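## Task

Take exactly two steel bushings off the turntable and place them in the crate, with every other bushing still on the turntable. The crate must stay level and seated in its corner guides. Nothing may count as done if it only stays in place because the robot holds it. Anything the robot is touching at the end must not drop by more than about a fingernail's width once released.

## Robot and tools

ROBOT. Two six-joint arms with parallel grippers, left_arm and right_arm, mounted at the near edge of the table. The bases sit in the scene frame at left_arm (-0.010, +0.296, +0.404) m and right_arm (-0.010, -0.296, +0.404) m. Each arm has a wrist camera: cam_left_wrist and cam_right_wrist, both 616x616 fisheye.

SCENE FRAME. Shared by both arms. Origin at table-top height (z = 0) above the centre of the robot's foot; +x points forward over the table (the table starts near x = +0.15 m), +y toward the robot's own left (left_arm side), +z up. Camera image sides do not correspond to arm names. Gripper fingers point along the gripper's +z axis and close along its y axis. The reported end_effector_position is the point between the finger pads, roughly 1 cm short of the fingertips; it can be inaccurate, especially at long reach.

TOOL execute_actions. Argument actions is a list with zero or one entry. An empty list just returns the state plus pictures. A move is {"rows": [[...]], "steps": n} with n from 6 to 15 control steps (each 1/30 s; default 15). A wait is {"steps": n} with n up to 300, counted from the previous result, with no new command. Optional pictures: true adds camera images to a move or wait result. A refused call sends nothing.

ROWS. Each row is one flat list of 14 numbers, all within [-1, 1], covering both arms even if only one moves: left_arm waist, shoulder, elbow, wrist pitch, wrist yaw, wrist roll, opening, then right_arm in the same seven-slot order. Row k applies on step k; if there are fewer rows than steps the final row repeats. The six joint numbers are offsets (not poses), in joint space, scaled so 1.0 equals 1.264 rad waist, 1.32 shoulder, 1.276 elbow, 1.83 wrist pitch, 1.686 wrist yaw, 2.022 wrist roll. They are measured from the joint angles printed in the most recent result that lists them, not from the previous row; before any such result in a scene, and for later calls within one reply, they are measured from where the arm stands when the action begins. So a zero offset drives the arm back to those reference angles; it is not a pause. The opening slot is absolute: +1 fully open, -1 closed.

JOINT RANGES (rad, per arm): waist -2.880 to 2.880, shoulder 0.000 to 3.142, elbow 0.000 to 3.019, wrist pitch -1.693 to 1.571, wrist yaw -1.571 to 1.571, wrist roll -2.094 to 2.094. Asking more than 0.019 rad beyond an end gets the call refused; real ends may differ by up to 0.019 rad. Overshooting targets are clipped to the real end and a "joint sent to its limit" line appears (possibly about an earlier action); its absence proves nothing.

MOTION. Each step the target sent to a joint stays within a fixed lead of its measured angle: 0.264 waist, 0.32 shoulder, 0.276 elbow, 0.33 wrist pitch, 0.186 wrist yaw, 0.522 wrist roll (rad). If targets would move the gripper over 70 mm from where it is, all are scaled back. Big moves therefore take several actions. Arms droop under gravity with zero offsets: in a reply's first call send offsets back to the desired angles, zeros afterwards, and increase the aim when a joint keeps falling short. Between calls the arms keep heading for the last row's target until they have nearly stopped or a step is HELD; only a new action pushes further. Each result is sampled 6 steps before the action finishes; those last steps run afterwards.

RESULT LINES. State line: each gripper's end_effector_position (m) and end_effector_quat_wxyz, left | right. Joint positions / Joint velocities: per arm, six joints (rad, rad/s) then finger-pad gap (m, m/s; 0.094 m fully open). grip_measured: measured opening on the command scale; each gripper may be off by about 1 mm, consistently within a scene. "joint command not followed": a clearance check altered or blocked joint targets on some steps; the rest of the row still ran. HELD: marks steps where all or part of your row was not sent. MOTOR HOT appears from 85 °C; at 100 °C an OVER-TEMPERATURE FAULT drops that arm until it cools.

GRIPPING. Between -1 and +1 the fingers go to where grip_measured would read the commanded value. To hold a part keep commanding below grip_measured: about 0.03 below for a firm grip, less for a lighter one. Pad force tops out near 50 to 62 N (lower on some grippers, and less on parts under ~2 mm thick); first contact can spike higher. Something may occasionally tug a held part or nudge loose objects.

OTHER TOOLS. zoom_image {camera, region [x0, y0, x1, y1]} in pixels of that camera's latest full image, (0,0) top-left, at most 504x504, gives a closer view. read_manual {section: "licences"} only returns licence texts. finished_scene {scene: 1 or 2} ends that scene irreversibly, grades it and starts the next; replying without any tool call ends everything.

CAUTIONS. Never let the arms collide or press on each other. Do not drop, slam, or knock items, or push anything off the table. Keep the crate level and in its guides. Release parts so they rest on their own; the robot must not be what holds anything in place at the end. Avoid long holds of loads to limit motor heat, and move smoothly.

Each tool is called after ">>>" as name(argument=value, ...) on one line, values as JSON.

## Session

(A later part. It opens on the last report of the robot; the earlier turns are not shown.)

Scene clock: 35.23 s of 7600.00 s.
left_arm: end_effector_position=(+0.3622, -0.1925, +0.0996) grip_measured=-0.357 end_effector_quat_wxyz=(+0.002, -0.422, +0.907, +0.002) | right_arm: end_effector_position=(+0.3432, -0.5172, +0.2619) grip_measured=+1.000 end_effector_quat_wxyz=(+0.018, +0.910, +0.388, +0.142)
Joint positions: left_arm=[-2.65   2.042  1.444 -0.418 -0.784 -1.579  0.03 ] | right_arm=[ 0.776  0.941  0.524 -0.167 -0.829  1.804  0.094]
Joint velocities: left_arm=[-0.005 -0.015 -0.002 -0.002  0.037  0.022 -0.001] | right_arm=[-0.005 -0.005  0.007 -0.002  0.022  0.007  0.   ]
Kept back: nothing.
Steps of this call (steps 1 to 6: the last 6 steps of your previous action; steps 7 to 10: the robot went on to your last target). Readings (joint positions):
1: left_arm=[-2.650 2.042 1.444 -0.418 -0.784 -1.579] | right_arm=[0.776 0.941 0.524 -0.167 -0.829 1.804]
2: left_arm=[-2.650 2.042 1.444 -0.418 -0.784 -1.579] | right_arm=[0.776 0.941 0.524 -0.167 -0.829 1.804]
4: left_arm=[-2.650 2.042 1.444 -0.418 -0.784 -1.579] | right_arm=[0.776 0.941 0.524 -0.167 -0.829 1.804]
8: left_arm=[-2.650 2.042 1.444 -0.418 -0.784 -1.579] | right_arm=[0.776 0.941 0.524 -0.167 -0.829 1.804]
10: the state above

>>> execute_actions(actions=[{"rows":[[0.022,0.02,0.015,0.007,0.002,0,-0.36,0,0,0,0,0,0,1],[0.024,0.023,0.016,0.009,0.003,0,-0.36,0,0,0,0,0,0,1],[0.026,0.026,0.018,0.012,0.004,0,-0.36,0,0,0,0,0,0,1],[0.029,0.029,0.019,0.014,0.005,0,-0.36,0,0,0,0,0,0,1],[0.031,0.032,0.021,0.017,0.006,0,-0.36,0,0,0,0,0,0,1],[0.033,0.034,0.022,0.019,0.007,0,-0.36,0,0,0,0,0,0,1]],"steps":15}])

>>> execute_actions(actions=[{"steps":10}], pictures=true)

>>> zoom_image(camera="cam_left_wrist", region=[200,200,420,380])

Scene clock: 35.93 s of 7600.00 s.
left_arm: end_effector_position=(+0.3628, -0.1954, +0.0932) grip_measured=-0.357 end_effector_quat_wxyz=(+0.001, -0.429, +0.903, -0.002) | right_arm: end_effector_position=(+0.3432, -0.5172, +0.2619) grip_measured=+1.000 end_effector_quat_wxyz=(+0.018, +0.910, +0.388, +0.142)
Joint positions: left_arm=[-2.643  2.055  1.451 -0.398 -0.775 -1.579  0.03 ] | right_arm=[ 0.776  0.941  0.524 -0.167 -0.829  1.804  0.094]
Joint velocities: left_arm=[0.054 0.054 0.012 0.042 0.037 0.007 0.   ] | right_arm=[-0.005 -0.005 -0.012  0.002 -0.022 -0.022  0.   ]
Steps of this call (steps 1 to 12: the robot went on to your last target; steps 13 to 21: the first 9 steps of this action). Readings (joint positions):
13: left_arm=[-2.650 2.042 1.444 -0.418 -0.783 -1.579] | right_arm=[0.776 0.941 0.524 -0.167 -0.829 1.804]
14: left_arm=[-2.650 2.042 1.444 -0.418 -0.782 -1.579] | right_arm=[0.776 0.941 0.524 -0.167 -0.829 1.804]
16: left_arm=[-2.649 2.043 1.444 -0.413 -0.779 -1.579] | right_arm=[0.776 0.941 0.524 -0.167 -0.829 1.804]
20: left_arm=[-2.645 2.052 1.450 -0.400 -0.775 -1.579] | right_arm=[0.776 0.941 0.524 -0.167 -0.829 1.804]
21: the state above

Scene clock: 36.27 s of 7600.00 s.
left_arm: end_effector_position=(+0.3613, -0.1925, +0.0882) grip_measured=-0.357 end_effector_quat_wxyz=(+0.001, -0.429, +0.903, +0.002) | right_arm: end_effector_position=(+0.3432, -0.5172, +0.2619) grip_measured=+1.000 end_effector_quat_wxyz=(+0.018, +0.910, +0.388, +0.142)
Joint positions: left_arm=[-2.637  2.061  1.451 -0.397 -0.774 -1.579  0.03 ] | right_arm=[ 0.776  0.941  0.524 -0.167 -0.829  1.804  0.094]
Joint velocities: left_arm=[ 0.005  0.005 -0.017  0.007 -0.007 -0.081  0.001] | right_arm=[ 0.005 -0.005 -0.017 -0.012 -0.081  0.154  0.   ]
Kept back: nothing.
Steps of this call (steps 1 to 6: the last 6 steps of your previous action; steps 7 to 10: the robot went on to your last target). Readings (joint positions):
1: left_arm=[-2.641 2.057 1.451 -0.397 -0.774 -1.579] | right_arm=[0.776 0.941 0.524 -0.167 -0.829 1.804]
2: left_arm=[-2.640 2.058 1.451 -0.397 -0.774 -1.579] | right_arm=[0.776 0.941 0.524 -0.167 -0.829 1.804]
4: left_arm=[-2.638 2.060 1.451 -0.397 -0.774 -1.579] | right_arm=[0.776 0.941 0.524 -0.167 -0.829 1.804]
8: left_arm=[-2.637 2.061 1.451 -0.397 -0.774 -1.579] | right_arm=[0.776 0.941 0.524 -0.167 -0.829 1.804]
10: the state above
camera_calibration (this result's frames):
cam_left_wrist: T_world_to_cam=[[0.781761, -0.623574, -0.00231639, -0.404603], [-0.506635, -0.637315, 0.580647, 0.01579], [-0.363552, -0.452753, -0.814152, 0.241286], [0, 0, 0, 1]] pos_world=[0.412022, -0.132994, 0.186338]
cam_right_wrist: T_world_to_cam=[[-0.718362, 0.680619, -0.143926, 0.631724], [0.362901, 0.543139, 0.757168, -0.0348289], [0.593515, 0.49169, -0.637167, 0.341873], [0, 0, 0, 1]] pos_world=[0.26354, -0.579142, 0.335123]

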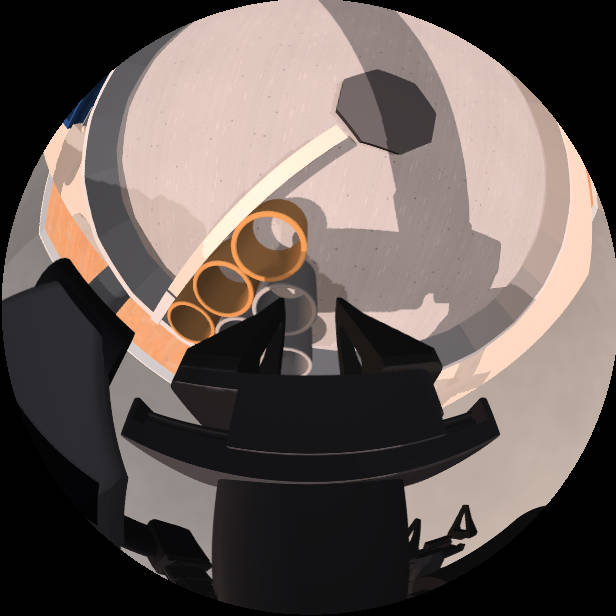

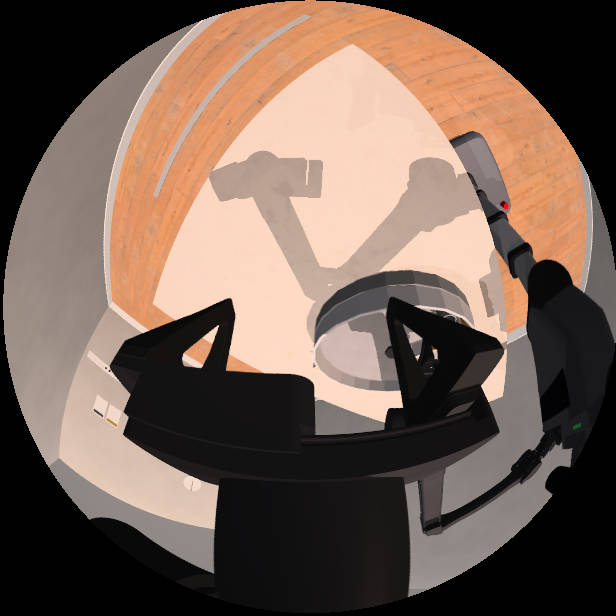

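Region (200, 200, 420, 380) of cam_left_wrist's 616x616 image, scaled by 2.291, with more detail than that image has; it fills the top 412 rows of this view, and the rest is white.

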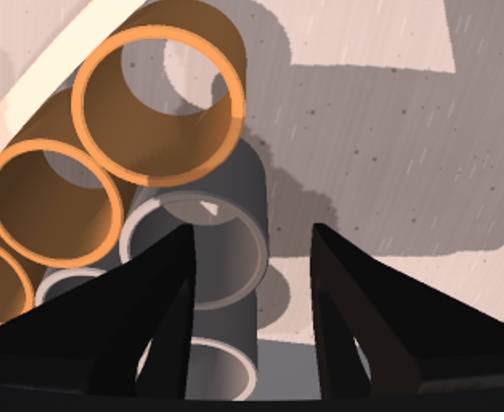

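>>> execute_actions(actions=[{"rows":[[0.024,0.02,0.016,0.008,0.002,0,-0.36,0,0,0,0,0,0,1],[0.026,0.023,0.018,0.011,0.003,0,-0.36,0,0,0,0,0,0,1],[0.028,0.026,0.02,0.013,0.004,0,-0.36,0,0,0,0,0,0,1],[0.03,0.029,0.022,0.016,0.005,0,-0.36,0,0,0,0,0,0,1],[0.032,0.032,0.023,0.018,0.006,0,-0.36,0,0,0,0,0,0,1],[0.0345,0.034,0.025,0.021,0.006,0,-0.36,0,0,0,0,0,0,1]],"steps":15}])

>>> execute_actions(actions=[{"steps":10}], pictures=true)

Scene clock: 37.30 s of 7600.00 s.
left_arm: end_effector_position=(+0.3647, -0.1958, +0.0812) grip_measured=-0.357 end_effector_quat_wxyz=(+0.002, -0.438, +0.899, -0.004) | right_arm: end_effector_position=(+0.3432, -0.5172, +0.2619) grip_measured=+1.000 end_effector_quat_wxyz=(+0.018, +0.910, +0.388, +0.142)
Joint positions: left_arm=[-2.629  2.074  1.463 -0.374 -0.767 -1.579  0.03 ] | right_arm=[ 0.776  0.941  0.524 -0.167 -0.829  1.804  0.094]
Joint velocities: left_arm=[ 0.044  0.044  0.012  0.046  0.037 -0.051 -0.002] | right_arm=[-0.005 -0.005 -0.002  0.002  0.051 -0.007  0.   ]
Steps of this call (steps 1 to 15: the robot went on to your last target; steps 16 to 22: nothing new was sent; steps 23 to 31: the first 9 steps of this action). Readings (joint positions):
23: left_arm=[-2.637 2.061 1.451 -0.397 -0.774 -1.579] | right_arm=[0.776 0.941 0.524 -0.167 -0.829 1.804]
24: left_arm=[-2.637 2.061 1.451 -0.396 -0.773 -1.579] | right_arm=[0.776 0.941 0.524 -0.167 -0.829 1.804]
26: left_arm=[-2.636 2.062 1.452 -0.390 -0.770 -1.579] | right_arm=[0.776 0.941 0.524 -0.167 -0.829 1.804]
30: left_arm=[-2.630 2.072 1.462 -0.376 -0.767 -1.579] | right_arm=[0.776 0.941 0.524 -0.167 -0.829 1.804]
31: the state above

Scene clock: 37.63 s of 7600.00 s.
left_arm: end_effector_position=(+0.3646, -0.1926, +0.0766) grip_measured=-0.357 end_effector_quat_wxyz=(+0.002, -0.439, +0.899, -0.000) | right_arm: end_effector_position=(+0.3432, -0.5172, +0.2619) grip_measured=+1.000 end_effector_quat_wxyz=(+0.018, +0.910, +0.388, +0.142)
Joint positions: left_arm=[-2.621  2.078  1.463 -0.373 -0.767 -1.579  0.03 ] | right_arm=[ 0.776  0.941  0.524 -0.167 -0.829  1.804  0.094]
Joint velocities: left_arm=[-0.015 -0.015  0.017  0.002 -0.066 -0.007 -0.001] | right_arm=[-0.005 -0.015 -0.002 -0.007 -0.066 -0.022  0.   ]
Kept back: nothing.
Steps of this call (steps 1 to 6: the last 6 steps of your previous action; steps 7 to 10: the robot went on to your last target). Readings (joint positions):
1: left_arm=[-2.627 2.075 1.463 -0.373 -0.767 -1.579] | right_arm=[0.776 0.941 0.524 -0.167 -0.829 1.804]
2: left_arm=[-2.625 2.076 1.463 -0.373 -0.767 -1.579] | right_arm=[0.776 0.941 0.524 -0.167 -0.829 1.804]
4: left_arm=[-2.622 2.078 1.463 -0.373 -0.767 -1.579] | right_arm=[0.776 0.941 0.524 -0.167 -0.829 1.804]
8: left_arm=[-2.621 2.078 1.463 -0.373 -0.767 -1.579] | right_arm=[0.776 0.941 0.524 -0.167 -0.829 1.804]
10: the state above
camera_calibration (this result's frames):
cam_left_wrist: T_world_to_cam=[[0.795731, -0.605644, 0.0028022, -0.409315], [-0.494579, -0.647122, 0.580194, 0.0178684], [-0.349578, -0.463064, -0.814473, 0.225994], [0, 0, 0, 1]] pos_world=[0.413544, -0.131686, 0.174846]
cam_right_wrist: T_world_to_cam=[[-0.718362, 0.680619, -0.143926, 0.631724], [0.362901, 0.543139, 0.757168, -0.0348289], [0.593515, 0.49169, -0.637167, 0.341873], [0, 0, 0, 1]] pos_world=[0.26354, -0.579142, 0.335123]

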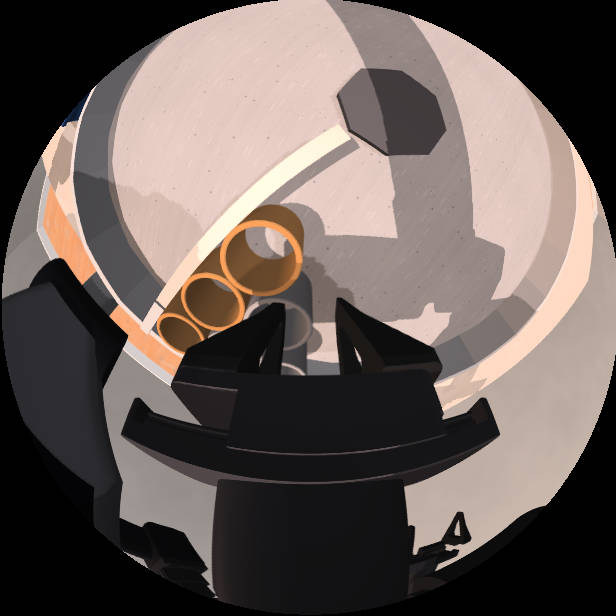

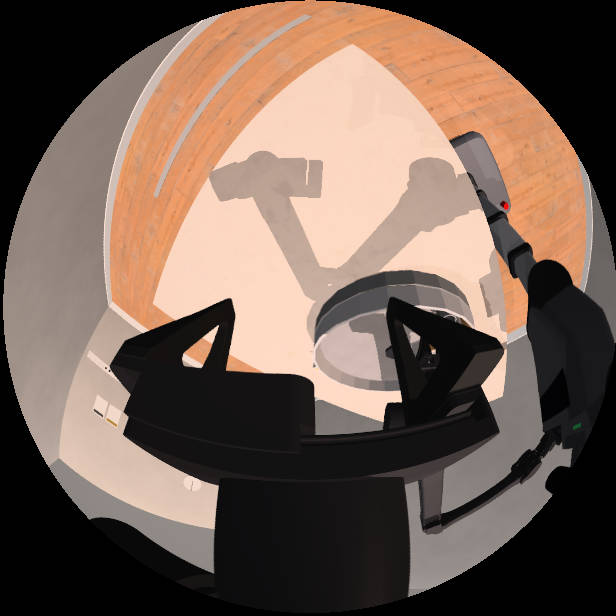

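>>> execute_actions(actions=[{"rows":[[0.0,0.028,0,0,0,0,-0.36,0,0,0,0,0,0,1],[0.0,0.028,0,0,0,0,-0.36,0,0,0,0,0,0,1],[0.0,0.028,0,0,0,0,-0.36,0,0,0,0,0,0,1],[0.0,0.028,0,0,0,0,-0.36,0,0,0,0,0,0,1],[0.0,0.028,0,0,0,0,-0.36,0,0,0,0,0,0,1],[0.0,0.028,0,0,0,0,-0.36,0,0,0,0,0,0,1],[0.0,0.028,0,0,0,0,-0.6,0,0,0,0,0,0,1],[0.0,0.028,0,0,0,0,-0.75,0,0,0,0,0,0,1],[0.0,0.028,0,0,0,0,-0.85,0,0,0,0,0,0,1],[0.0,0.028,0,0,0,0,-0.92,0,0,0,0,0,0,1]],"steps":15}])

>>> execute_actions(actions=[{"steps":15}], pictures=true)

Scene clock: 38.27 s of 7600.00 s.
left_arm: end_effector_position=(+0.3601, -0.1926, +0.0737) grip_measured=-0.792 end_effector_quat_wxyz=(+0.001, -0.436, +0.900, +0.002) | right_arm: end_effector_position=(+0.3432, -0.5172, +0.2619) grip_measured=+1.000 end_effector_quat_wxyz=(+0.018, +0.910, +0.388, +0.142)
Joint positions: left_arm=[-2.621  2.086  1.463 -0.373 -0.767 -1.579  0.01 ] | right_arm=[ 0.776  0.941  0.524 -0.167 -0.829  1.804  0.094]
Joint velocities: left_arm=[-0.015  0.024 -0.007 -0.017 -0.022 -0.022 -0.101] | right_arm=[-0.015 -0.005  0.012  0.002  0.022 -0.022  0.   ]
Steps of this call (steps 1 to 10: the robot went on to your last target; steps 11 to 19: the first 9 steps of this action). Readings (joint positions):
11: left_arm=[-2.621 2.078 1.463 -0.373 -0.767 -1.579] | right_arm=[0.776 0.941 0.524 -0.167 -0.829 1.804]
12: left_arm=[-2.621 2.079 1.463 -0.373 -0.767 -1.579] | right_arm=[0.776 0.941 0.524 -0.167 -0.829 1.804]
14: left_arm=[-2.621 2.081 1.463 -0.373 -0.767 -1.579] | right_arm=[0.776 0.941 0.524 -0.167 -0.829 1.804]
18: left_arm=[-2.621 2.085 1.463 -0.373 -0.767 -1.579] | right_arm=[0.776 0.941 0.524 -0.167 -0.829 1.804]
19: the state above

Scene clock: 38.77 s of 7600.00 s.
left_arm: end_effector_position=(+0.3602, -0.1925, +0.0737) grip_measured=-0.824 end_effector_quat_wxyz=(+0.001, -0.436, +0.900, +0.002) | right_arm: end_effector_position=(+0.3432, -0.5172, +0.2619) grip_measured=+1.000 end_effector_quat_wxyz=(+0.018, +0.910, +0.388, +0.142)
Joint positions: left_arm=[-2.621  2.086  1.463 -0.373 -0.767 -1.579  0.008] | right_arm=[ 0.776  0.941  0.524 -0.167 -0.829  1.804  0.094]
Joint velocities: left_arm=[-0.005  0.005  0.002 -0.002 -0.007  0.007  0.001] | right_arm=[-0.015  0.005  0.022  0.002 -0.022  0.007  0.   ]
Kept back: nothing.
Steps of this call (steps 1 to 6: the last 6 steps of your previous action; steps 7 to 15: the robot went on to your last target). Readings (joint positions):
1: left_arm=[-2.621 2.086 1.463 -0.373 -0.767 -1.579] | right_arm=[0.776 0.941 0.524 -0.167 -0.829 1.804]
2: left_arm=[-2.621 2.086 1.463 -0.373 -0.767 -1.579] | right_arm=[0.776 0.941 0.524 -0.167 -0.829 1.804]
4: left_arm=[-2.621 2.086 1.463 -0.373 -0.767 -1.579] | right_arm=[0.776 0.941 0.524 -0.167 -0.829 1.804]
8: left_arm=[-2.621 2.086 1.463 -0.373 -0.767 -1.579] | right_arm=[0.776 0.941 0.524 -0.167 -0.829 1.804]
15: the state above
All arms were judged still, so your last target was given up. Only a new action makes them travel on or press farther. Fingers that are still opening or closing keep moving.
camera_calibration (this result's frames):
cam_left_wrist: T_world_to_cam=[[0.792364, -0.610041, -0.00297089, -0.404939], [-0.495811, -0.646817, 0.579482, 0.0180054], [-0.355429, -0.457688, -0.81498, 0.225292], [0, 0, 0, 1]] pos_world=[0.409862, -0.13227, 0.171972]
cam_right_wrist: T_world_to_cam=[[-0.718362, 0.680619, -0.143926, 0.631724], [0.362901, 0.543139, 0.757168, -0.0348289], [0.593515, 0.49169, -0.637167, 0.341873], [0, 0, 0, 1]] pos_world=[0.26354, -0.579142, 0.335123]

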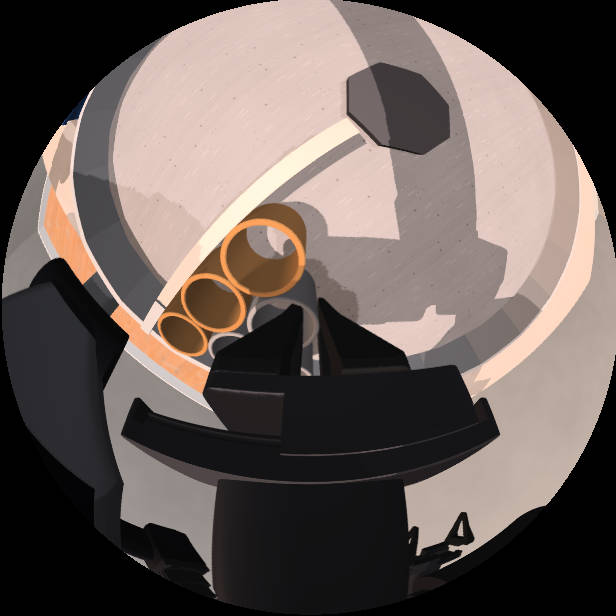

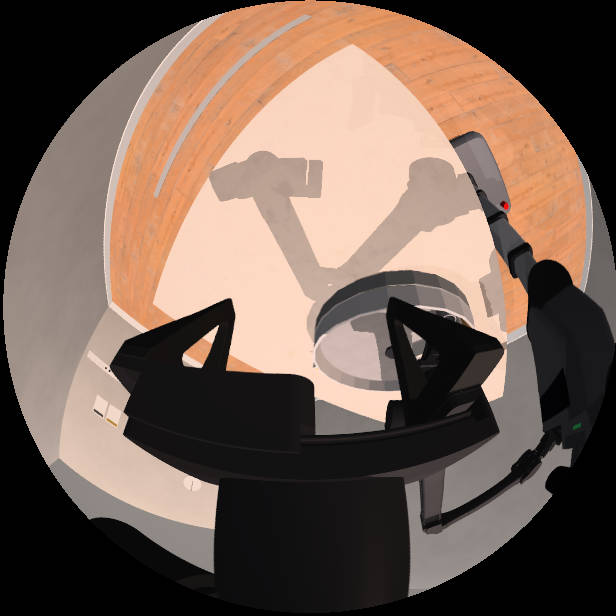

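>>> execute_actions(actions=[{"rows":[[-0.015,-0.02,-0.008,-0.012,-0.003,0,-0.87,0,0,0,0,0,0,1],[-0.021,-0.028,-0.011,-0.019,-0.005,0,-0.87,0,0,0,0,0,0,1],[-0.027,-0.036,-0.014,-0.026,-0.007,0,-0.87,0,0,0,0,0,0,1],[-0.033,-0.044,-0.017,-0.033,-0.009,0,-0.87,0,0,0,0,0,0,1],[-0.039,-0.052,-0.02,-0.04,-0.012,0,-0.87,0,0,0,0,0,0,1],[-0.045,-0.06,-0.023,-0.047,-0.014,0,-0.87,0,0,0,0,0,0,1],[-0.051,-0.068,-0.026,-0.054,-0.016,0,-0.87,0,0,0,0,0,0,1],[-0.057,-0.076,-0.029,-0.061,-0.018,0,-0.87,0,0,0,0,0,0,1],[-0.063,-0.084,-0.032,-0.068,-0.02,0,-0.87,0,0,0,0,0,0,1],[-0.069,-0.092,-0.035,-0.075,-0.022,0,-0.87,0,0,0,0,0,0,1],[-0.075,-0.1,-0.038,-0.082,-0.025,0,-0.87,0,0,0,0,0,0,1],[-0.081,-0.108,-0.042,-0.089,-0.027,0,-0.87,0,0,0,0,0,0,1],[-0.088,-0.116,-0.046,-0.095,-0.029,0,-0.87,0,0,0,0,0,0,1],[-0.095,-0.123,-0.05,-0.101,-0.031,0,-0.87,0,0,0,0,0,0,1],[-0.101,-0.13,-0.053,-0.107,-0.033,0,-0.87,0,0,0,0,0,0,1]],"steps":15}])

>>> execute_actions(actions=[{"steps":15}], pictures=true)

Scene clock: 39.83 s of 7600.00 s.
left_arm: end_effector_position=(+0.3653, -0.1912, +0.1149) grip_measured=-0.824 end_effector_quat_wxyz=(+0.003, -0.412, +0.911, +0.004) | right_arm: end_effector_position=(+0.3432, -0.5172, +0.2619) grip_measured=+1.000 end_effector_quat_wxyz=(+0.018, +0.910, +0.388, +0.142)
Joint positions: left_arm=[-2.664  2.016  1.438 -0.456 -0.795 -1.579  0.008] | right_arm=[ 0.776  0.941  0.524 -0.167 -0.829  1.804  0.094]
Joint velocities: left_arm=[-0.278 -0.405 -0.134 -0.408 -0.139  0.022  0.   ] | right_arm=[ 0.005  0.015  0.002 -0.022 -0.007 -0.051  0.   ]
Steps of this call (steps 1 to 23: nothing new was sent; steps 24 to 32: the first 9 steps of this action). Readings (joint positions):
24: left_arm=[-2.622 2.085 1.463 -0.374 -0.768 -1.579] | right_arm=[0.776 0.941 0.524 -0.167 -0.829 1.804]
25: left_arm=[-2.623 2.084 1.463 -0.378 -0.769 -1.579] | right_arm=[0.776 0.941 0.524 -0.167 -0.829 1.804]
27: left_arm=[-2.629 2.075 1.461 -0.392 -0.773 -1.579] | right_arm=[0.776 0.941 0.524 -0.167 -0.829 1.804]
31: left_arm=[-2.655 2.031 1.444 -0.442 -0.791 -1.579] | right_arm=[0.776 0.941 0.524 -0.167 -0.829 1.804]
32: the state above

Scene clock: 40.33 s of 7600.00 s.
left_arm: end_effector_position=(+0.3726, -0.2006, +0.1897) grip_measured=-0.824 end_effector_quat_wxyz=(+0.003, -0.381, +0.924, -0.019) | right_arm: end_effector_position=(+0.3432, -0.5172, +0.2619) grip_measured=+1.000 end_effector_quat_wxyz=(+0.018, +0.910, +0.388, +0.142)
Joint positions: left_arm=[-2.754  1.905  1.407 -0.554 -0.821 -1.579  0.008] | right_arm=[ 0.776  0.941  0.524 -0.167 -0.829  1.804  0.094]
Joint velocities: left_arm=[ 0.005 -0.005 -0.042 -0.007 -0.007 -0.022 -0.001] | right_arm=[ 0.005  0.005  0.002  0.022 -0.007  0.007  0.   ]
Kept back: nothing.
Steps of this call (steps 1 to 6: the last 6 steps of your previous action; steps 7 to 15: the robot went on to your last target). Readings (joint positions):
1: left_arm=[-2.674 2.003 1.433 -0.471 -0.799 -1.579] | right_arm=[0.776 0.941 0.524 -0.167 -0.829 1.804]
2: left_arm=[-2.683 1.989 1.430 -0.484 -0.804 -1.579] | right_arm=[0.776 0.941 0.524 -0.167 -0.829 1.804]
4: left_arm=[-2.703 1.963 1.423 -0.509 -0.811 -1.579] | right_arm=[0.776 0.941 0.524 -0.167 -0.829 1.804]
8: left_arm=[-2.739 1.919 1.410 -0.547 -0.821 -1.579] | right_arm=[0.776 0.941 0.524 -0.167 -0.829 1.804]
15: the state above
camera_calibration (this result's frames):
cam_left_wrist: T_world_to_cam=[[0.713025, -0.700138, 0.0374448, -0.415618], [-0.581097, -0.560221, 0.59032, -0.00116818], [-0.392328, -0.442672, -0.8063, 0.335673], [0, 0, 0, 1]] pos_world=[0.427361, -0.143051, 0.286906]
cam_right_wrist: T_world_to_cam=[[-0.718362, 0.680619, -0.143926, 0.631724], [0.362901, 0.543139, 0.757168, -0.0348289], [0.593515, 0.49169, -0.637167, 0.341873], [0, 0, 0, 1]] pos_world=[0.26354, -0.579142, 0.335123]

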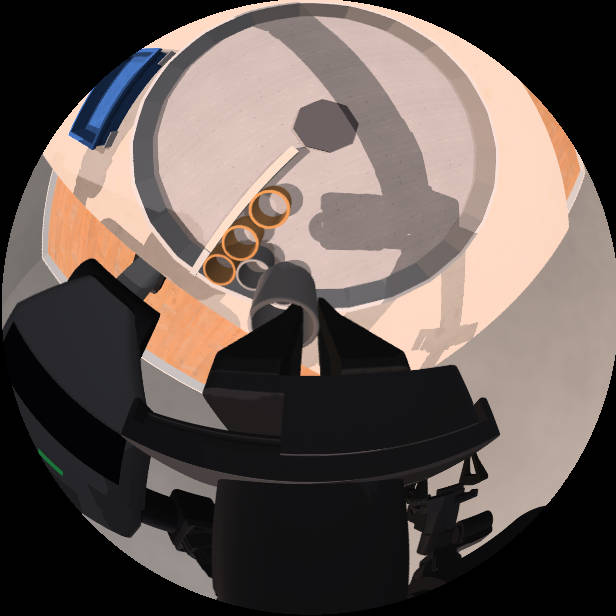

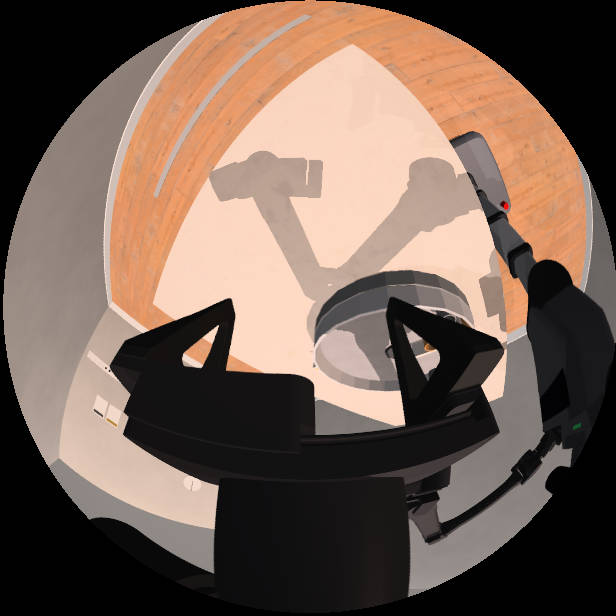

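>>> execute_actions(actions=[{"rows":[[0.1,-0.15,-0.08,0.02,0.05,0,-0.87,0,0,0,0,0,0,1],[0.2,-0.3,-0.18,0.04,0.1,0,-0.87,0,0,0,0,0,0,1],[0.3,-0.4,-0.28,0.06,0.14,0,-0.87,0,0,0,0,0,0,1],[0.3,-0.4,-0.28,0.06,0.14,0,-0.87,0,0,0,0,0,0,1],[0.4,-0.5,-0.38,0.08,0.19,0,-0.87,0,0,0,0,0,0,1],[0.4,-0.5,-0.38,0.08,0.19,0,-0.87,0,0,0,0,0,0,1],[0.5,-0.6,-0.48,0.1,0.24,0,-0.87,0,0,0,0,0,0,1],[0.5,-0.6,-0.48,0.1,0.24,0,-0.87,0,0,0,0,0,0,1],[0.6,-0.66,-0.57,0.12,0.29,0,-0.87,0,0,0,0,0,0,1],[0.6,-0.66,-0.57,0.12,0.29,0,-0.87,0,0,0,0,0,0,1],[0.665,-0.689,-0.615,0.138,0.314,0,-0.87,0,0,0,0,0,0,1]],"steps":15}])

>>> execute_actions(actions=[{"steps":30}], pictures=true)

Scene clock: 41.70 s of 7600.00 s.
left_arm: end_effector_position=(+0.3685, -0.0965, +0.1883) grip_measured=-0.824 end_effector_quat_wxyz=(-0.114, -0.443, +0.888, -0.048) | right_arm: end_effector_position=(+0.3432, -0.5172, +0.2619) grip_measured=+1.000 end_effector_quat_wxyz=(+0.018, +0.910, +0.388, +0.142)
Joint positions: left_arm=[-2.593  1.634  1.108 -0.463 -0.5   -1.579  0.008] | right_arm=[ 0.776  0.941  0.524 -0.167 -0.829  1.804  0.094]
Joint velocities: left_arm=[ 0.982 -1.275 -1.136  0.515  1.179 -0.051 -0.   ] | right_arm=[ 0.005 -0.005 -0.012  0.012 -0.037 -0.037  0.   ]
Steps of this call (steps 1 to 15: the robot went on to your last target; steps 16 to 32: nothing new was sent; steps 33 to 41: the first 9 steps of this action). Readings (joint positions):
33: left_arm=[-2.750 1.897 1.397 -0.550 -0.794 -1.579] | right_arm=[0.776 0.941 0.524 -0.167 -0.829 1.804]
34: left_arm=[-2.744 1.880 1.373 -0.542 -0.761 -1.579] | right_arm=[0.776 0.941 0.524 -0.167 -0.829 1.804]
36: left_arm=[-2.720 1.825 1.306 -0.525 -0.693 -1.579] | right_arm=[0.776 0.941 0.524 -0.167 -0.829 1.804]
40: left_arm=[-2.625 1.677 1.149 -0.479 -0.542 -1.579] | right_arm=[0.776 0.941 0.524 -0.167 -0.829 1.804]
41: the state above

Scene clock: 42.70 s of 7600.00 s.
left_arm: end_effector_position=(+0.4087, +0.2639, +0.2050) grip_measured=-0.824 end_effector_quat_wxyz=(+0.015, -0.687, +0.727, +0.004) | right_arm: end_effector_position=(+0.3432, -0.5172, +0.2619) grip_measured=+1.000 end_effector_quat_wxyz=(+0.018, +0.910, +0.388, +0.142)
Joint positions: left_arm=[-1.908  0.977  0.631 -0.316 -0.293 -1.579  0.008] | right_arm=[ 0.776  0.941  0.524 -0.167 -0.829  1.804  0.094]
Joint velocities: left_arm=[-0.015 -0.005 -0.012 -0.012  0.037  0.022 -0.001] | right_arm=[-0.005 -0.005 -0.002 -0.022 -0.007 -0.022  0.   ]
Kept back: nothing.
Steps of this call (steps 1 to 6: the last 6 steps of your previous action; steps 7 to 30: the robot went on to your last target). Readings (joint positions):
1: left_arm=[-2.559 1.590 1.067 -0.447 -0.460 -1.579] | right_arm=[0.776 0.941 0.524 -0.167 -0.829 1.804]
2: left_arm=[-2.523 1.544 1.026 -0.430 -0.420 -1.579] | right_arm=[0.776 0.941 0.524 -0.167 -0.829 1.804]
4: left_arm=[-2.445 1.448 0.942 -0.398 -0.365 -1.579] | right_arm=[0.776 0.941 0.524 -0.167 -0.829 1.804]
8: left_arm=[-2.270 1.242 0.783 -0.359 -0.318 -1.579] | right_arm=[0.776 0.941 0.524 -0.167 -0.829 1.804]
30: the state above
All arms were judged still, so your last target was given up. Only a new action makes them travel on or press farther. Fingers that are still opening or closing keep moving.
camera_calibration (this result's frames):
cam_left_wrist: T_world_to_cam=[[0.998839, -0.0454765, 0.0158614, -0.401827], [-0.0465331, -0.826244, 0.561388, 0.128616], [-0.0124246, -0.561474, -0.827401, 0.448244], [0, 0, 0, 1]] pos_world=[0.412915, 0.339673, 0.305048]
cam_right_wrist: T_world_to_cam=[[-0.718362, 0.680619, -0.143926, 0.631724], [0.362901, 0.543139, 0.757168, -0.0348289], [0.593515, 0.49169, -0.637167, 0.341873], [0, 0, 0, 1]] pos_world=[0.26354, -0.579142, 0.335123]

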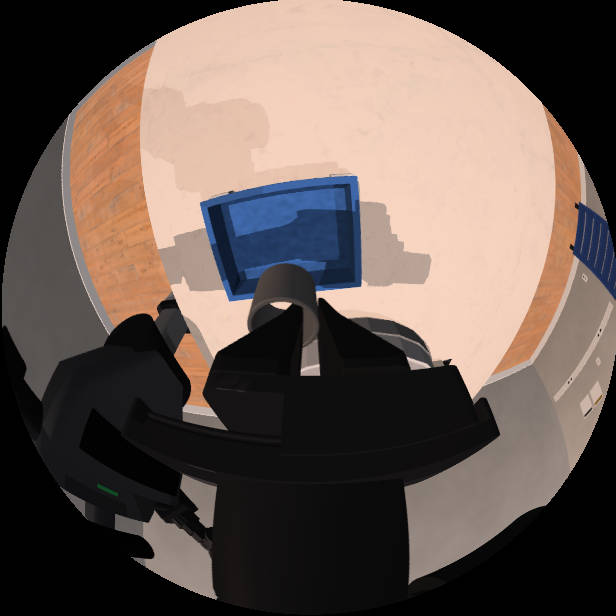

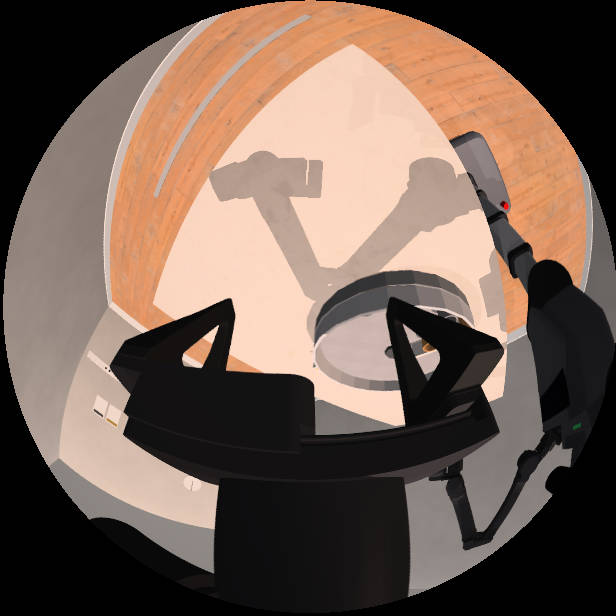

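>>> execute_actions(actions=[{"rows":[[0.02,0.03,-0.01,0.025,0.008,0,-0.87,0,0,0,0,0,0,1],[0.025,0.05,-0.015,0.04,0.013,0,-0.87,0,0,0,0,0,0,1],[0.03,0.07,-0.02,0.06,0.018,0,-0.87,0,0,0,0,0,0,1],[0.04,0.09,-0.025,0.075,0.023,0,-0.87,0,0,0,0,0,0,1],[0.045,0.11,-0.03,0.09,0.028,0,-0.87,0,0,0,0,0,0,1],[0.05,0.13,-0.035,0.109,0.033,0,-0.87,0,0,0,0,0,0,1],[0.058,0.155,-0.04,0.13,0.039,0,-0.87,0,0,0,0,0,0,1],[0.065,0.18,-0.043,0.153,0.045,0,-0.87,0,0,0,0,0,0,1]],"steps":15}])

>>> execute_actions(actions=[{"steps":12}], pictures=true)

Scene clock: 44.37 s of 7600.00 s.
left_arm: end_effector_position=(+0.3955, +0.2684, +0.1496) grip_measured=-0.824 end_effector_quat_wxyz=(+0.015, -0.703, +0.711, -0.010) | right_arm: end_effector_position=(+0.3432, -0.5172, +0.2619) grip_measured=+1.000 end_effector_quat_wxyz=(+0.018, +0.910, +0.388, +0.142)
Joint positions: left_arm=[-1.842  1.147  0.601 -0.085 -0.224 -1.579  0.008] | right_arm=[ 0.776  0.941  0.524 -0.167 -0.829  1.804  0.094]
Joint velocities: left_arm=[ 0.22   0.972 -0.12   0.652  0.037 -0.051 -0.001] | right_arm=[-0.005  0.005 -0.017 -0.002 -0.007 -0.066  0.   ]
Steps of this call (steps 1 to 41: nothing new was sent; steps 42 to 50: the first 9 steps of this action). Readings (joint positions):
42: left_arm=[-1.921 1.006 0.623 -0.306 -0.285 -1.579] | right_arm=[0.776 0.941 0.524 -0.167 -0.829 1.804]
43: left_arm=[-1.914 1.007 0.622 -0.293 -0.278 -1.579] | right_arm=[0.776 0.941 0.524 -0.167 -0.829 1.804]
45: left_arm=[-1.894 1.021 0.618 -0.244 -0.264 -1.579] | right_arm=[0.776 0.941 0.524 -0.167 -0.829 1.804]
49: left_arm=[-1.850 1.115 0.606 -0.115 -0.229 -1.579] | right_arm=[0.776 0.941 0.524 -0.167 -0.829 1.804]
50: the state above

Scene clock: 44.77 s of 7600.00 s.
left_arm: end_effector_position=(+0.3592, +0.2688, +0.1273) grip_measured=-0.824 end_effector_quat_wxyz=(-0.008, -0.700, +0.714, +0.018) | right_arm: end_effector_position=(+0.3432, -0.5172, +0.2619) grip_measured=+1.000 end_effector_quat_wxyz=(+0.018, +0.910, +0.388, +0.142)
Joint positions: left_arm=[-1.831  1.225  0.571 -0.049 -0.22  -1.579  0.008] | right_arm=[ 0.776  0.941  0.524 -0.167 -0.829  1.804  0.094]
Joint velocities: left_arm=[-0.005 -0.005  0.002 -0.002 -0.095 -0.007 -0.001] | right_arm=[-0.024 -0.005 -0.002  0.007 -0.051 -0.051  0.   ]
Kept back: nothing.
Steps of this call (steps 1 to 6: the last 6 steps of your previous action; steps 7 to 12: the robot went on to your last target). Readings (joint positions):
1: left_arm=[-1.836 1.176 0.597 -0.068 -0.222 -1.579] | right_arm=[0.776 0.941 0.524 -0.167 -0.829 1.804]
2: left_arm=[-1.832 1.200 0.592 -0.060 -0.221 -1.579] | right_arm=[0.776 0.941 0.524 -0.167 -0.829 1.804]
4: left_arm=[-1.831 1.224 0.580 -0.058 -0.220 -1.579] | right_arm=[0.776 0.941 0.524 -0.167 -0.829 1.804]
8: left_arm=[-1.831 1.226 0.571 -0.055 -0.220 -1.579] | right_arm=[0.776 0.941 0.524 -0.167 -0.829 1.804]
12: the state above
camera_calibration (this result's frames):
cam_left_wrist: T_world_to_cam=[[0.999285, -0.00813446, -0.0369194, -0.354449], [0.0144252, -0.820646, 0.571254, 0.149336], [-0.0349446, -0.571378, -0.819942, 0.395888], [0, 0, 0, 1]] pos_world=[0.365875, 0.34587, 0.226211]
cam_right_wrist: T_world_to_cam=[[-0.718362, 0.680619, -0.143926, 0.631724], [0.362901, 0.543139, 0.757168, -0.0348289], [0.593515, 0.49169, -0.637167, 0.341873], [0, 0, 0, 1]] pos_world=[0.26354, -0.579142, 0.335123]

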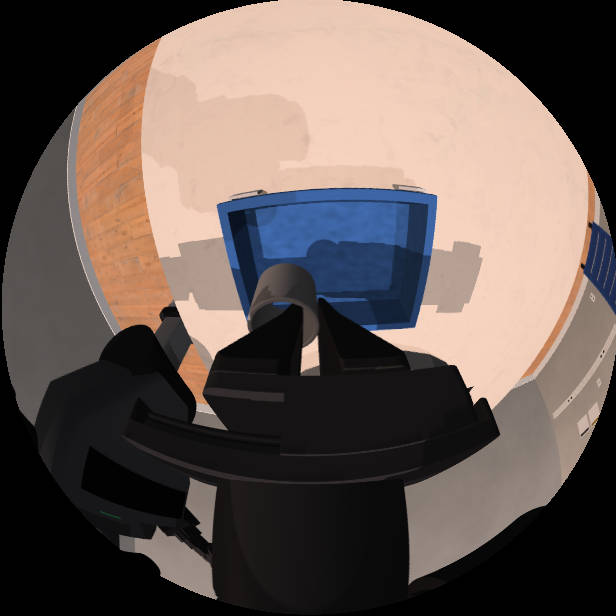

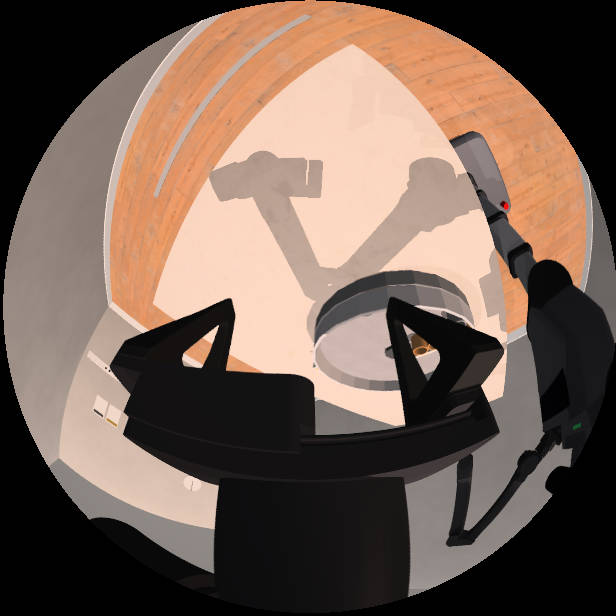

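>>> execute_actions(actions=[{"rows":[[0,0.014,0.008,0.008,0.001,0,-0.87,0,0,0,0,0,0,1],[0,0.028,0.014,0.016,0.002,0,-0.87,0,0,0,0,0,0,1],[0.002,0.042,0.02,0.025,0.003,0,-0.87,0,0,0,0,0,0,1],[0.003,0.056,0.025,0.033,0.004,0,-0.87,0,0,0,0,0,0,1],[0.004,0.07,0.031,0.042,0.005,0,-0.87,0,0,0,0,0,0,1],[0.005,0.084,0.036,0.05,0.006,0,-0.87,0,0,0,0,0,0,1],[0.006,0.098,0.042,0.058,0.007,0,-0.87,0,0,0,0,0,0,1],[0.007,0.112,0.047,0.067,0.008,0,-0.87,0,0,0,0,0,0,1],[0.008,0.126,0.053,0.075,0.009,0,-0.87,0,0,0,0,0,0,1],[0.009,0.14,0.058,0.084,0.01,0,-0.87,0,0,0,0,0,0,1],[0.01,0.154,0.064,0.092,0.011,0,-0.87,0,0,0,0,0,0,1],[0.01,0.168,0.069,0.1,0.012,0,-0.87,0,0,0,0,0,0,1],[0.01,0.183,0.075,0.109,0.014,0,-0.87,0,0,0,0,0,0,1]],"steps":15}])

>>> execute_actions(actions=[{"steps":18}], pictures=true)

Scene clock: 46.17 s of 7600.00 s.
left_arm: end_effector_position=(+0.3753, +0.2607, +0.0989) grip_measured=-0.824 end_effector_quat_wxyz=(+0.001, -0.703, +0.711, +0.001) | right_arm: end_effector_position=(+0.3432, -0.5172, +0.2619) grip_measured=+1.000 end_effector_quat_wxyz=(+0.018, +0.910, +0.388, +0.142)
Joint positions: left_arm=[-1.831  1.332  0.62   0.046 -0.209 -1.579  0.008] | right_arm=[ 0.776  0.941  0.524 -0.167 -0.829  1.804  0.094]
Joint velocities: left_arm=[-0.015  0.64   0.252  0.471 -0.037  0.066 -0.001] | right_arm=[ 0.005 -0.005 -0.007  0.022  0.022  0.007  0.   ]
Steps of this call (steps 1 to 30: the robot went on to your last target; steps 31 to 33: nothing new was sent; steps 34 to 42: the first 9 steps of this action). Readings (joint positions):
34: left_arm=[-1.831 1.225 0.571 -0.049 -0.220 -1.579] | right_arm=[0.776 0.941 0.524 -0.167 -0.829 1.804]
35: left_arm=[-1.831 1.226 0.571 -0.047 -0.219 -1.579] | right_arm=[0.776 0.941 0.524 -0.167 -0.829 1.804]
37: left_arm=[-1.831 1.239 0.576 -0.028 -0.217 -1.579] | right_arm=[0.776 0.941 0.524 -0.167 -0.829 1.804]
41: left_arm=[-1.831 1.310 0.611 0.030 -0.211 -1.579] | right_arm=[0.776 0.941 0.524 -0.167 -0.829 1.804]
42: the state above

Scene clock: 46.77 s of 7600.00 s.
left_arm: end_effector_position=(+0.3728, +0.2515, +0.0635) grip_measured=-0.824 end_effector_quat_wxyz=(-0.002, -0.703, +0.711, -0.004) | right_arm: end_effector_position=(+0.3432, -0.5172, +0.2619) grip_measured=+1.000 end_effector_quat_wxyz=(+0.018, +0.910, +0.388, +0.142)
Joint positions: left_arm=[-1.831  1.461  0.662  0.136 -0.198 -1.579  0.008] | right_arm=[ 0.776  0.941  0.524 -0.167 -0.829  1.804  0.094]
Joint velocities: left_arm=[-0.005 -0.015  0.007 -0.017 -0.007 -0.022 -0.   ] | right_arm=[-0.015 -0.005 -0.007 -0.007 -0.007  0.066  0.   ]
Kept back: nothing.
Steps of this call (steps 1 to 6: the last 6 steps of your previous action; steps 7 to 18: the robot went on to your last target). Readings (joint positions):
1: left_arm=[-1.831 1.353 0.630 0.062 -0.207 -1.579] | right_arm=[0.776 0.941 0.524 -0.167 -0.829 1.804]
2: left_arm=[-1.831 1.374 0.637 0.078 -0.205 -1.579] | right_arm=[0.776 0.941 0.524 -0.167 -0.829 1.804]
4: left_arm=[-1.831 1.414 0.651 0.107 -0.201 -1.579] | right_arm=[0.776 0.941 0.524 -0.167 -0.829 1.804]
8: left_arm=[-1.831 1.460 0.662 0.133 -0.198 -1.579] | right_arm=[0.776 0.941 0.524 -0.167 -0.829 1.804]
18: the state above
camera_calibration (this result's frames):
cam_left_wrist: T_world_to_cam=[[0.999998, 0.000139756, 0.00222648, -0.375291], [-0.00119973, -0.807734, 0.589545, 0.172817], [0.0018808, -0.589547, -0.807732, 0.324213], [0, 0, 0, 1]] pos_world=[0.374888, 0.330781, 0.160829]
cam_right_wrist: T_world_to_cam=[[-0.718362, 0.680619, -0.143926, 0.631724], [0.362901, 0.543139, 0.757168, -0.0348289], [0.593515, 0.49169, -0.637167, 0.341873], [0, 0, 0, 1]] pos_world=[0.26354, -0.579142, 0.335123]

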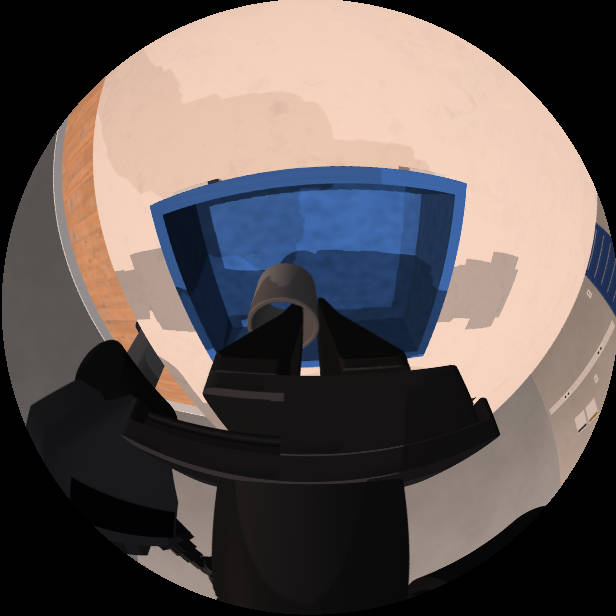

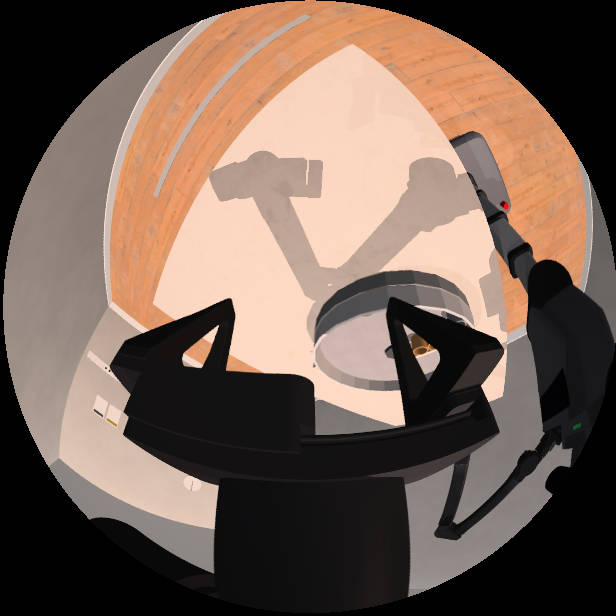

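>>> execute_actions(actions=[{"rows":[[0.012,0.01,0.008,0.008,0.002,0,-0.87,0,0,0,0,0,0,1],[0.014,0.016,0.011,0.012,0.002,0,-0.87,0,0,0,0,0,0,1],[0.016,0.022,0.014,0.015,0.003,0,-0.87,0,0,0,0,0,0,1],[0.018,0.028,0.016,0.018,0.004,0,-0.87,0,0,0,0,0,0,1],[0.018,0.034,0.019,0.022,0.004,0,-0.87,0,0,0,0,0,0,1]],"steps":12}])

>>> execute_actions(actions=[{"steps":12}], pictures=true)

>>> zoom_image(camera="cam_left_wrist", region=[140,160,480,380])

Scene clock: 47.60 s of 7600.00 s.
left_arm: end_effector_position=(+0.3802, +0.2537, +0.0596) grip_measured=-0.824 end_effector_quat_wxyz=(+0.005, -0.706, +0.708, -0.010) | right_arm: end_effector_position=(+0.3432, -0.5172, +0.2619) grip_measured=+1.000 end_effector_quat_wxyz=(+0.018, +0.910, +0.388, +0.142)
Joint positions: left_arm=[-1.824  1.472  0.673  0.155 -0.194 -1.579  0.008] | right_arm=[ 0.776  0.941  0.524 -0.167 -0.829  1.804  0.094]
Joint velocities: left_arm=[ 0.054  0.142  0.139  0.154 -0.007 -0.051  0.   ] | right_arm=[ 0.005 -0.005  0.007  0.007 -0.066  0.081  0.   ]
Steps of this call (steps 1 to 15: the robot went on to your last target; steps 16 to 19: nothing new was sent; steps 20 to 25: the first 6 steps of this action). Readings (joint positions):
20: left_arm=[-1.831 1.461 0.662 0.136 -0.198 -1.579] | right_arm=[0.776 0.941 0.524 -0.167 -0.829 1.804]
21: left_arm=[-1.830 1.461 0.662 0.138 -0.198 -1.579] | right_arm=[0.776 0.941 0.524 -0.167 -0.829 1.804]
23: left_arm=[-1.828 1.464 0.665 0.144 -0.195 -1.579] | right_arm=[0.776 0.941 0.524 -0.167 -0.829 1.804]
25: the state above

Scene clock: 48.00 s of 7600.00 s.
left_arm: end_effector_position=(+0.3817, +0.2550, +0.0555) grip_measured=-0.824 end_effector_quat_wxyz=(+0.007, -0.707, +0.707, -0.009) | right_arm: end_effector_position=(+0.3432, -0.5172, +0.2619) grip_measured=+1.000 end_effector_quat_wxyz=(+0.018, +0.910, +0.388, +0.142)
Joint positions: left_arm=[-1.819  1.485  0.681  0.163 -0.194 -1.579  0.008] | right_arm=[ 0.776  0.941  0.524 -0.167 -0.829  1.804  0.094]
Joint velocities: left_arm=[-0.005  0.015 -0.022  0.007 -0.022 -0.066  0.001] | right_arm=[-0.024  0.005  0.012 -0.007 -0.066  0.007  0.   ]
Kept back: nothing.
Steps of this call (steps 1 to 6: the last 6 steps of your previous action; steps 7 to 12: the robot went on to your last target). Readings (joint positions):
1: left_arm=[-1.822 1.477 0.677 0.159 -0.194 -1.579] | right_arm=[0.776 0.941 0.524 -0.167 -0.829 1.804]
2: left_arm=[-1.821 1.480 0.680 0.162 -0.194 -1.579] | right_arm=[0.776 0.941 0.524 -0.167 -0.829 1.804]
4: left_arm=[-1.819 1.484 0.681 0.163 -0.194 -1.579] | right_arm=[0.776 0.941 0.524 -0.167 -0.829 1.804]
8: left_arm=[-1.819 1.485 0.681 0.163 -0.194 -1.579] | right_arm=[0.776 0.941 0.524 -0.167 -0.829 1.804]
12: the state above
camera_calibration (this result's frames):
cam_left_wrist: T_world_to_cam=[[0.999661, 0.0115332, 0.0233455, -0.388179], [-0.00433259, -0.810391, 0.585874, 0.182441], [0.025676, -0.585776, -0.810066, 0.309815], [0, 0, 0, 1]] pos_world=[0.380883, 0.333808, 0.153146]
cam_right_wrist: T_world_to_cam=[[-0.718362, 0.680619, -0.143926, 0.631724], [0.362901, 0.543139, 0.757168, -0.0348289], [0.593515, 0.49169, -0.637167, 0.341873], [0, 0, 0, 1]] pos_world=[0.26354, -0.579142, 0.335123]

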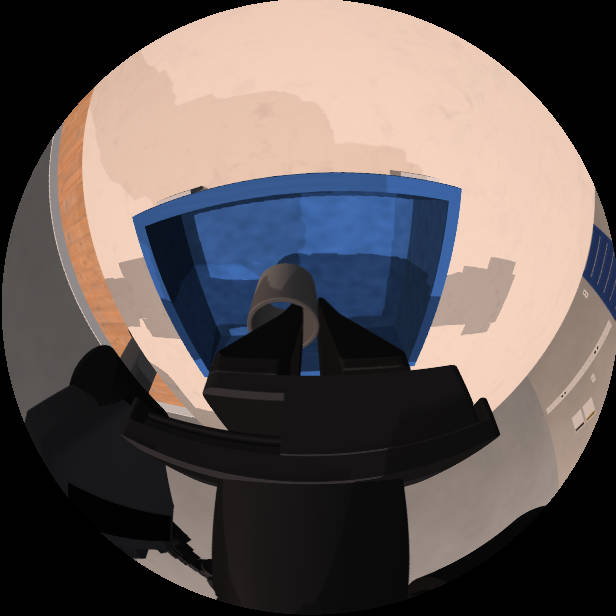

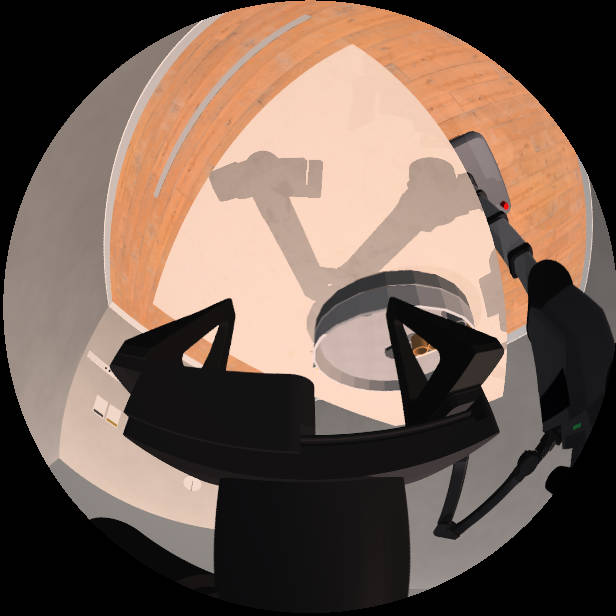

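Region (140, 160, 480, 380) of cam_left_wrist's 616x616 image, scaled by 1.482, with more detail than that image has; it fills the top 326 rows of this view, and the rest is white.

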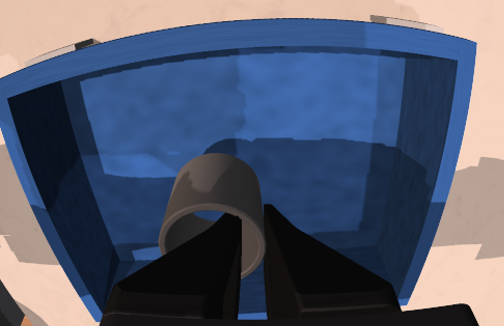

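>>> execute_actions(actions=[{"rows":[[0,0.015,0,0.004,0,0,-0.87,0,0,0,0,0,0,1],[0,0.02,0,0.006,0,0,-0.87,0,0,0,0,0,0,1],[0,0.025,0,0.008,0,0,-0.87,0,0,0,0,0,0,1],[0,0.03,0,0.009,0,0,-0.87,0,0,0,0,0,0,1],[0,0.034,0,0.01,0,0,-0.87,0,0,0,0,0,0,1]],"steps":12}])

>>> execute_actions(actions=[{"steps":12}], pictures=true)

Scene clock: 49.03 s of 7600.00 s.
left_arm: end_effector_position=(+0.3788, +0.2545, +0.0529) grip_measured=-0.824 end_effector_quat_wxyz=(+0.005, -0.707, +0.707, -0.008) | right_arm: end_effector_position=(+0.3432, -0.5172, +0.2619) grip_measured=+1.000 end_effector_quat_wxyz=(+0.018, +0.910, +0.388, +0.142)
Joint positions: left_arm=[-1.819  1.495  0.681  0.167 -0.194 -1.579  0.008] | right_arm=[ 0.776  0.941  0.524 -0.167 -0.829  1.804  0.094]
Joint velocities: left_arm=[-0.005  0.142 -0.002  0.027  0.066  0.007 -0.   ] | right_arm=[-0.024 -0.015  0.007  0.007 -0.007 -0.037  0.   ]
Steps of this call (steps 1 to 25: the robot went on to your last target; steps 26 to 31: the first 6 steps of this action). Readings (joint positions):
26: left_arm=[-1.819 1.485 0.681 0.163 -0.194 -1.579] | right_arm=[0.776 0.941 0.524 -0.167 -0.829 1.804]
27: left_arm=[-1.819 1.485 0.681 0.163 -0.194 -1.579] | right_arm=[0.776 0.941 0.524 -0.167 -0.829 1.804]
29: left_arm=[-1.819 1.488 0.681 0.164 -0.194 -1.579] | right_arm=[0.776 0.941 0.524 -0.167 -0.829 1.804]
31: the state above

Scene clock: 49.43 s of 7600.00 s.
left_arm: end_effector_position=(+0.3717, +0.2537, +0.0484) grip_measured=-0.824 end_effector_quat_wxyz=(-0.001, -0.706, +0.709, -0.002) | right_arm: end_effector_position=(+0.3432, -0.5172, +0.2619) grip_measured=+1.000 end_effector_quat_wxyz=(+0.018, +0.910, +0.388, +0.142)
Joint positions: left_arm=[-1.819  1.512  0.681  0.168 -0.194 -1.579  0.008] | right_arm=[ 0.776  0.941  0.524 -0.167 -0.829  1.804  0.094]
Joint velocities: left_arm=[-0.005 -0.005  0.002  0.007  0.022 -0.007 -0.001] | right_arm=[-0.005  0.005 -0.012  0.002 -0.051  0.022  0.   ]
Kept back: nothing.
Steps of this call (steps 1 to 6: the last 6 steps of your previous action; steps 7 to 12: the robot went on to your last target). Readings (joint positions):
1: left_arm=[-1.819 1.499 0.681 0.168 -0.194 -1.579] | right_arm=[0.776 0.941 0.524 -0.167 -0.829 1.804]
2: left_arm=[-1.819 1.503 0.681 0.168 -0.194 -1.579] | right_arm=[0.776 0.941 0.524 -0.167 -0.829 1.804]
4: left_arm=[-1.819 1.509 0.681 0.168 -0.194 -1.579] | right_arm=[0.776 0.941 0.524 -0.167 -0.829 1.804]
8: left_arm=[-1.819 1.512 0.681 0.168 -0.194 -1.579] | right_arm=[0.776 0.941 0.524 -0.167 -0.829 1.804]
12: the state above
camera_calibration (this result's frames):
cam_left_wrist: T_world_to_cam=[[0.999973, 0.00719326, 0.00165661, -0.375949], [0.00486047, -0.810554, 0.585644, 0.182138], [0.00555546, -0.58562, -0.810567, 0.311046], [0, 0, 0, 1]] pos_world=[0.373325, 0.332491, 0.146078]
cam_right_wrist: T_world_to_cam=[[-0.718362, 0.680619, -0.143926, 0.631724], [0.362901, 0.543139, 0.757168, -0.0348289], [0.593515, 0.49169, -0.637167, 0.341873], [0, 0, 0, 1]] pos_world=[0.26354, -0.579142, 0.335123]

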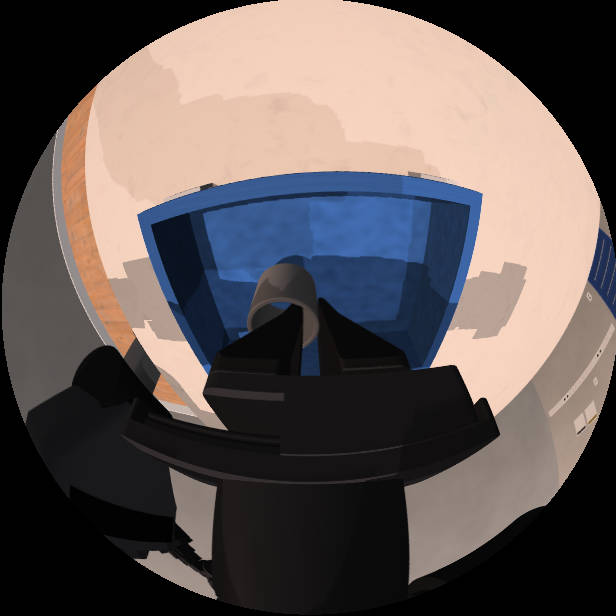

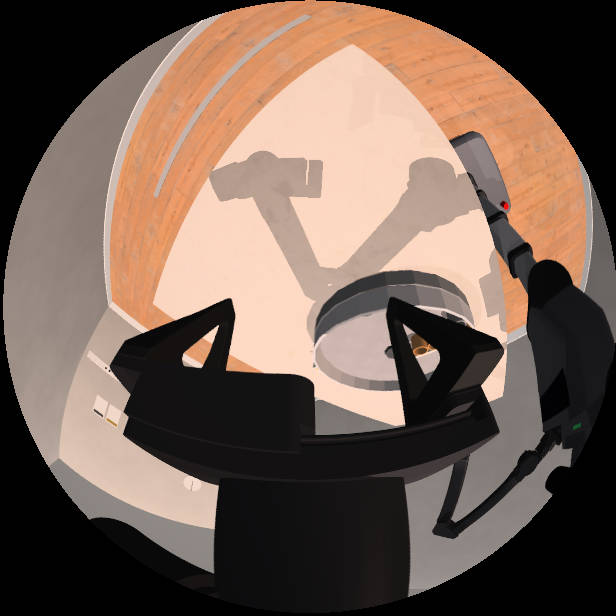

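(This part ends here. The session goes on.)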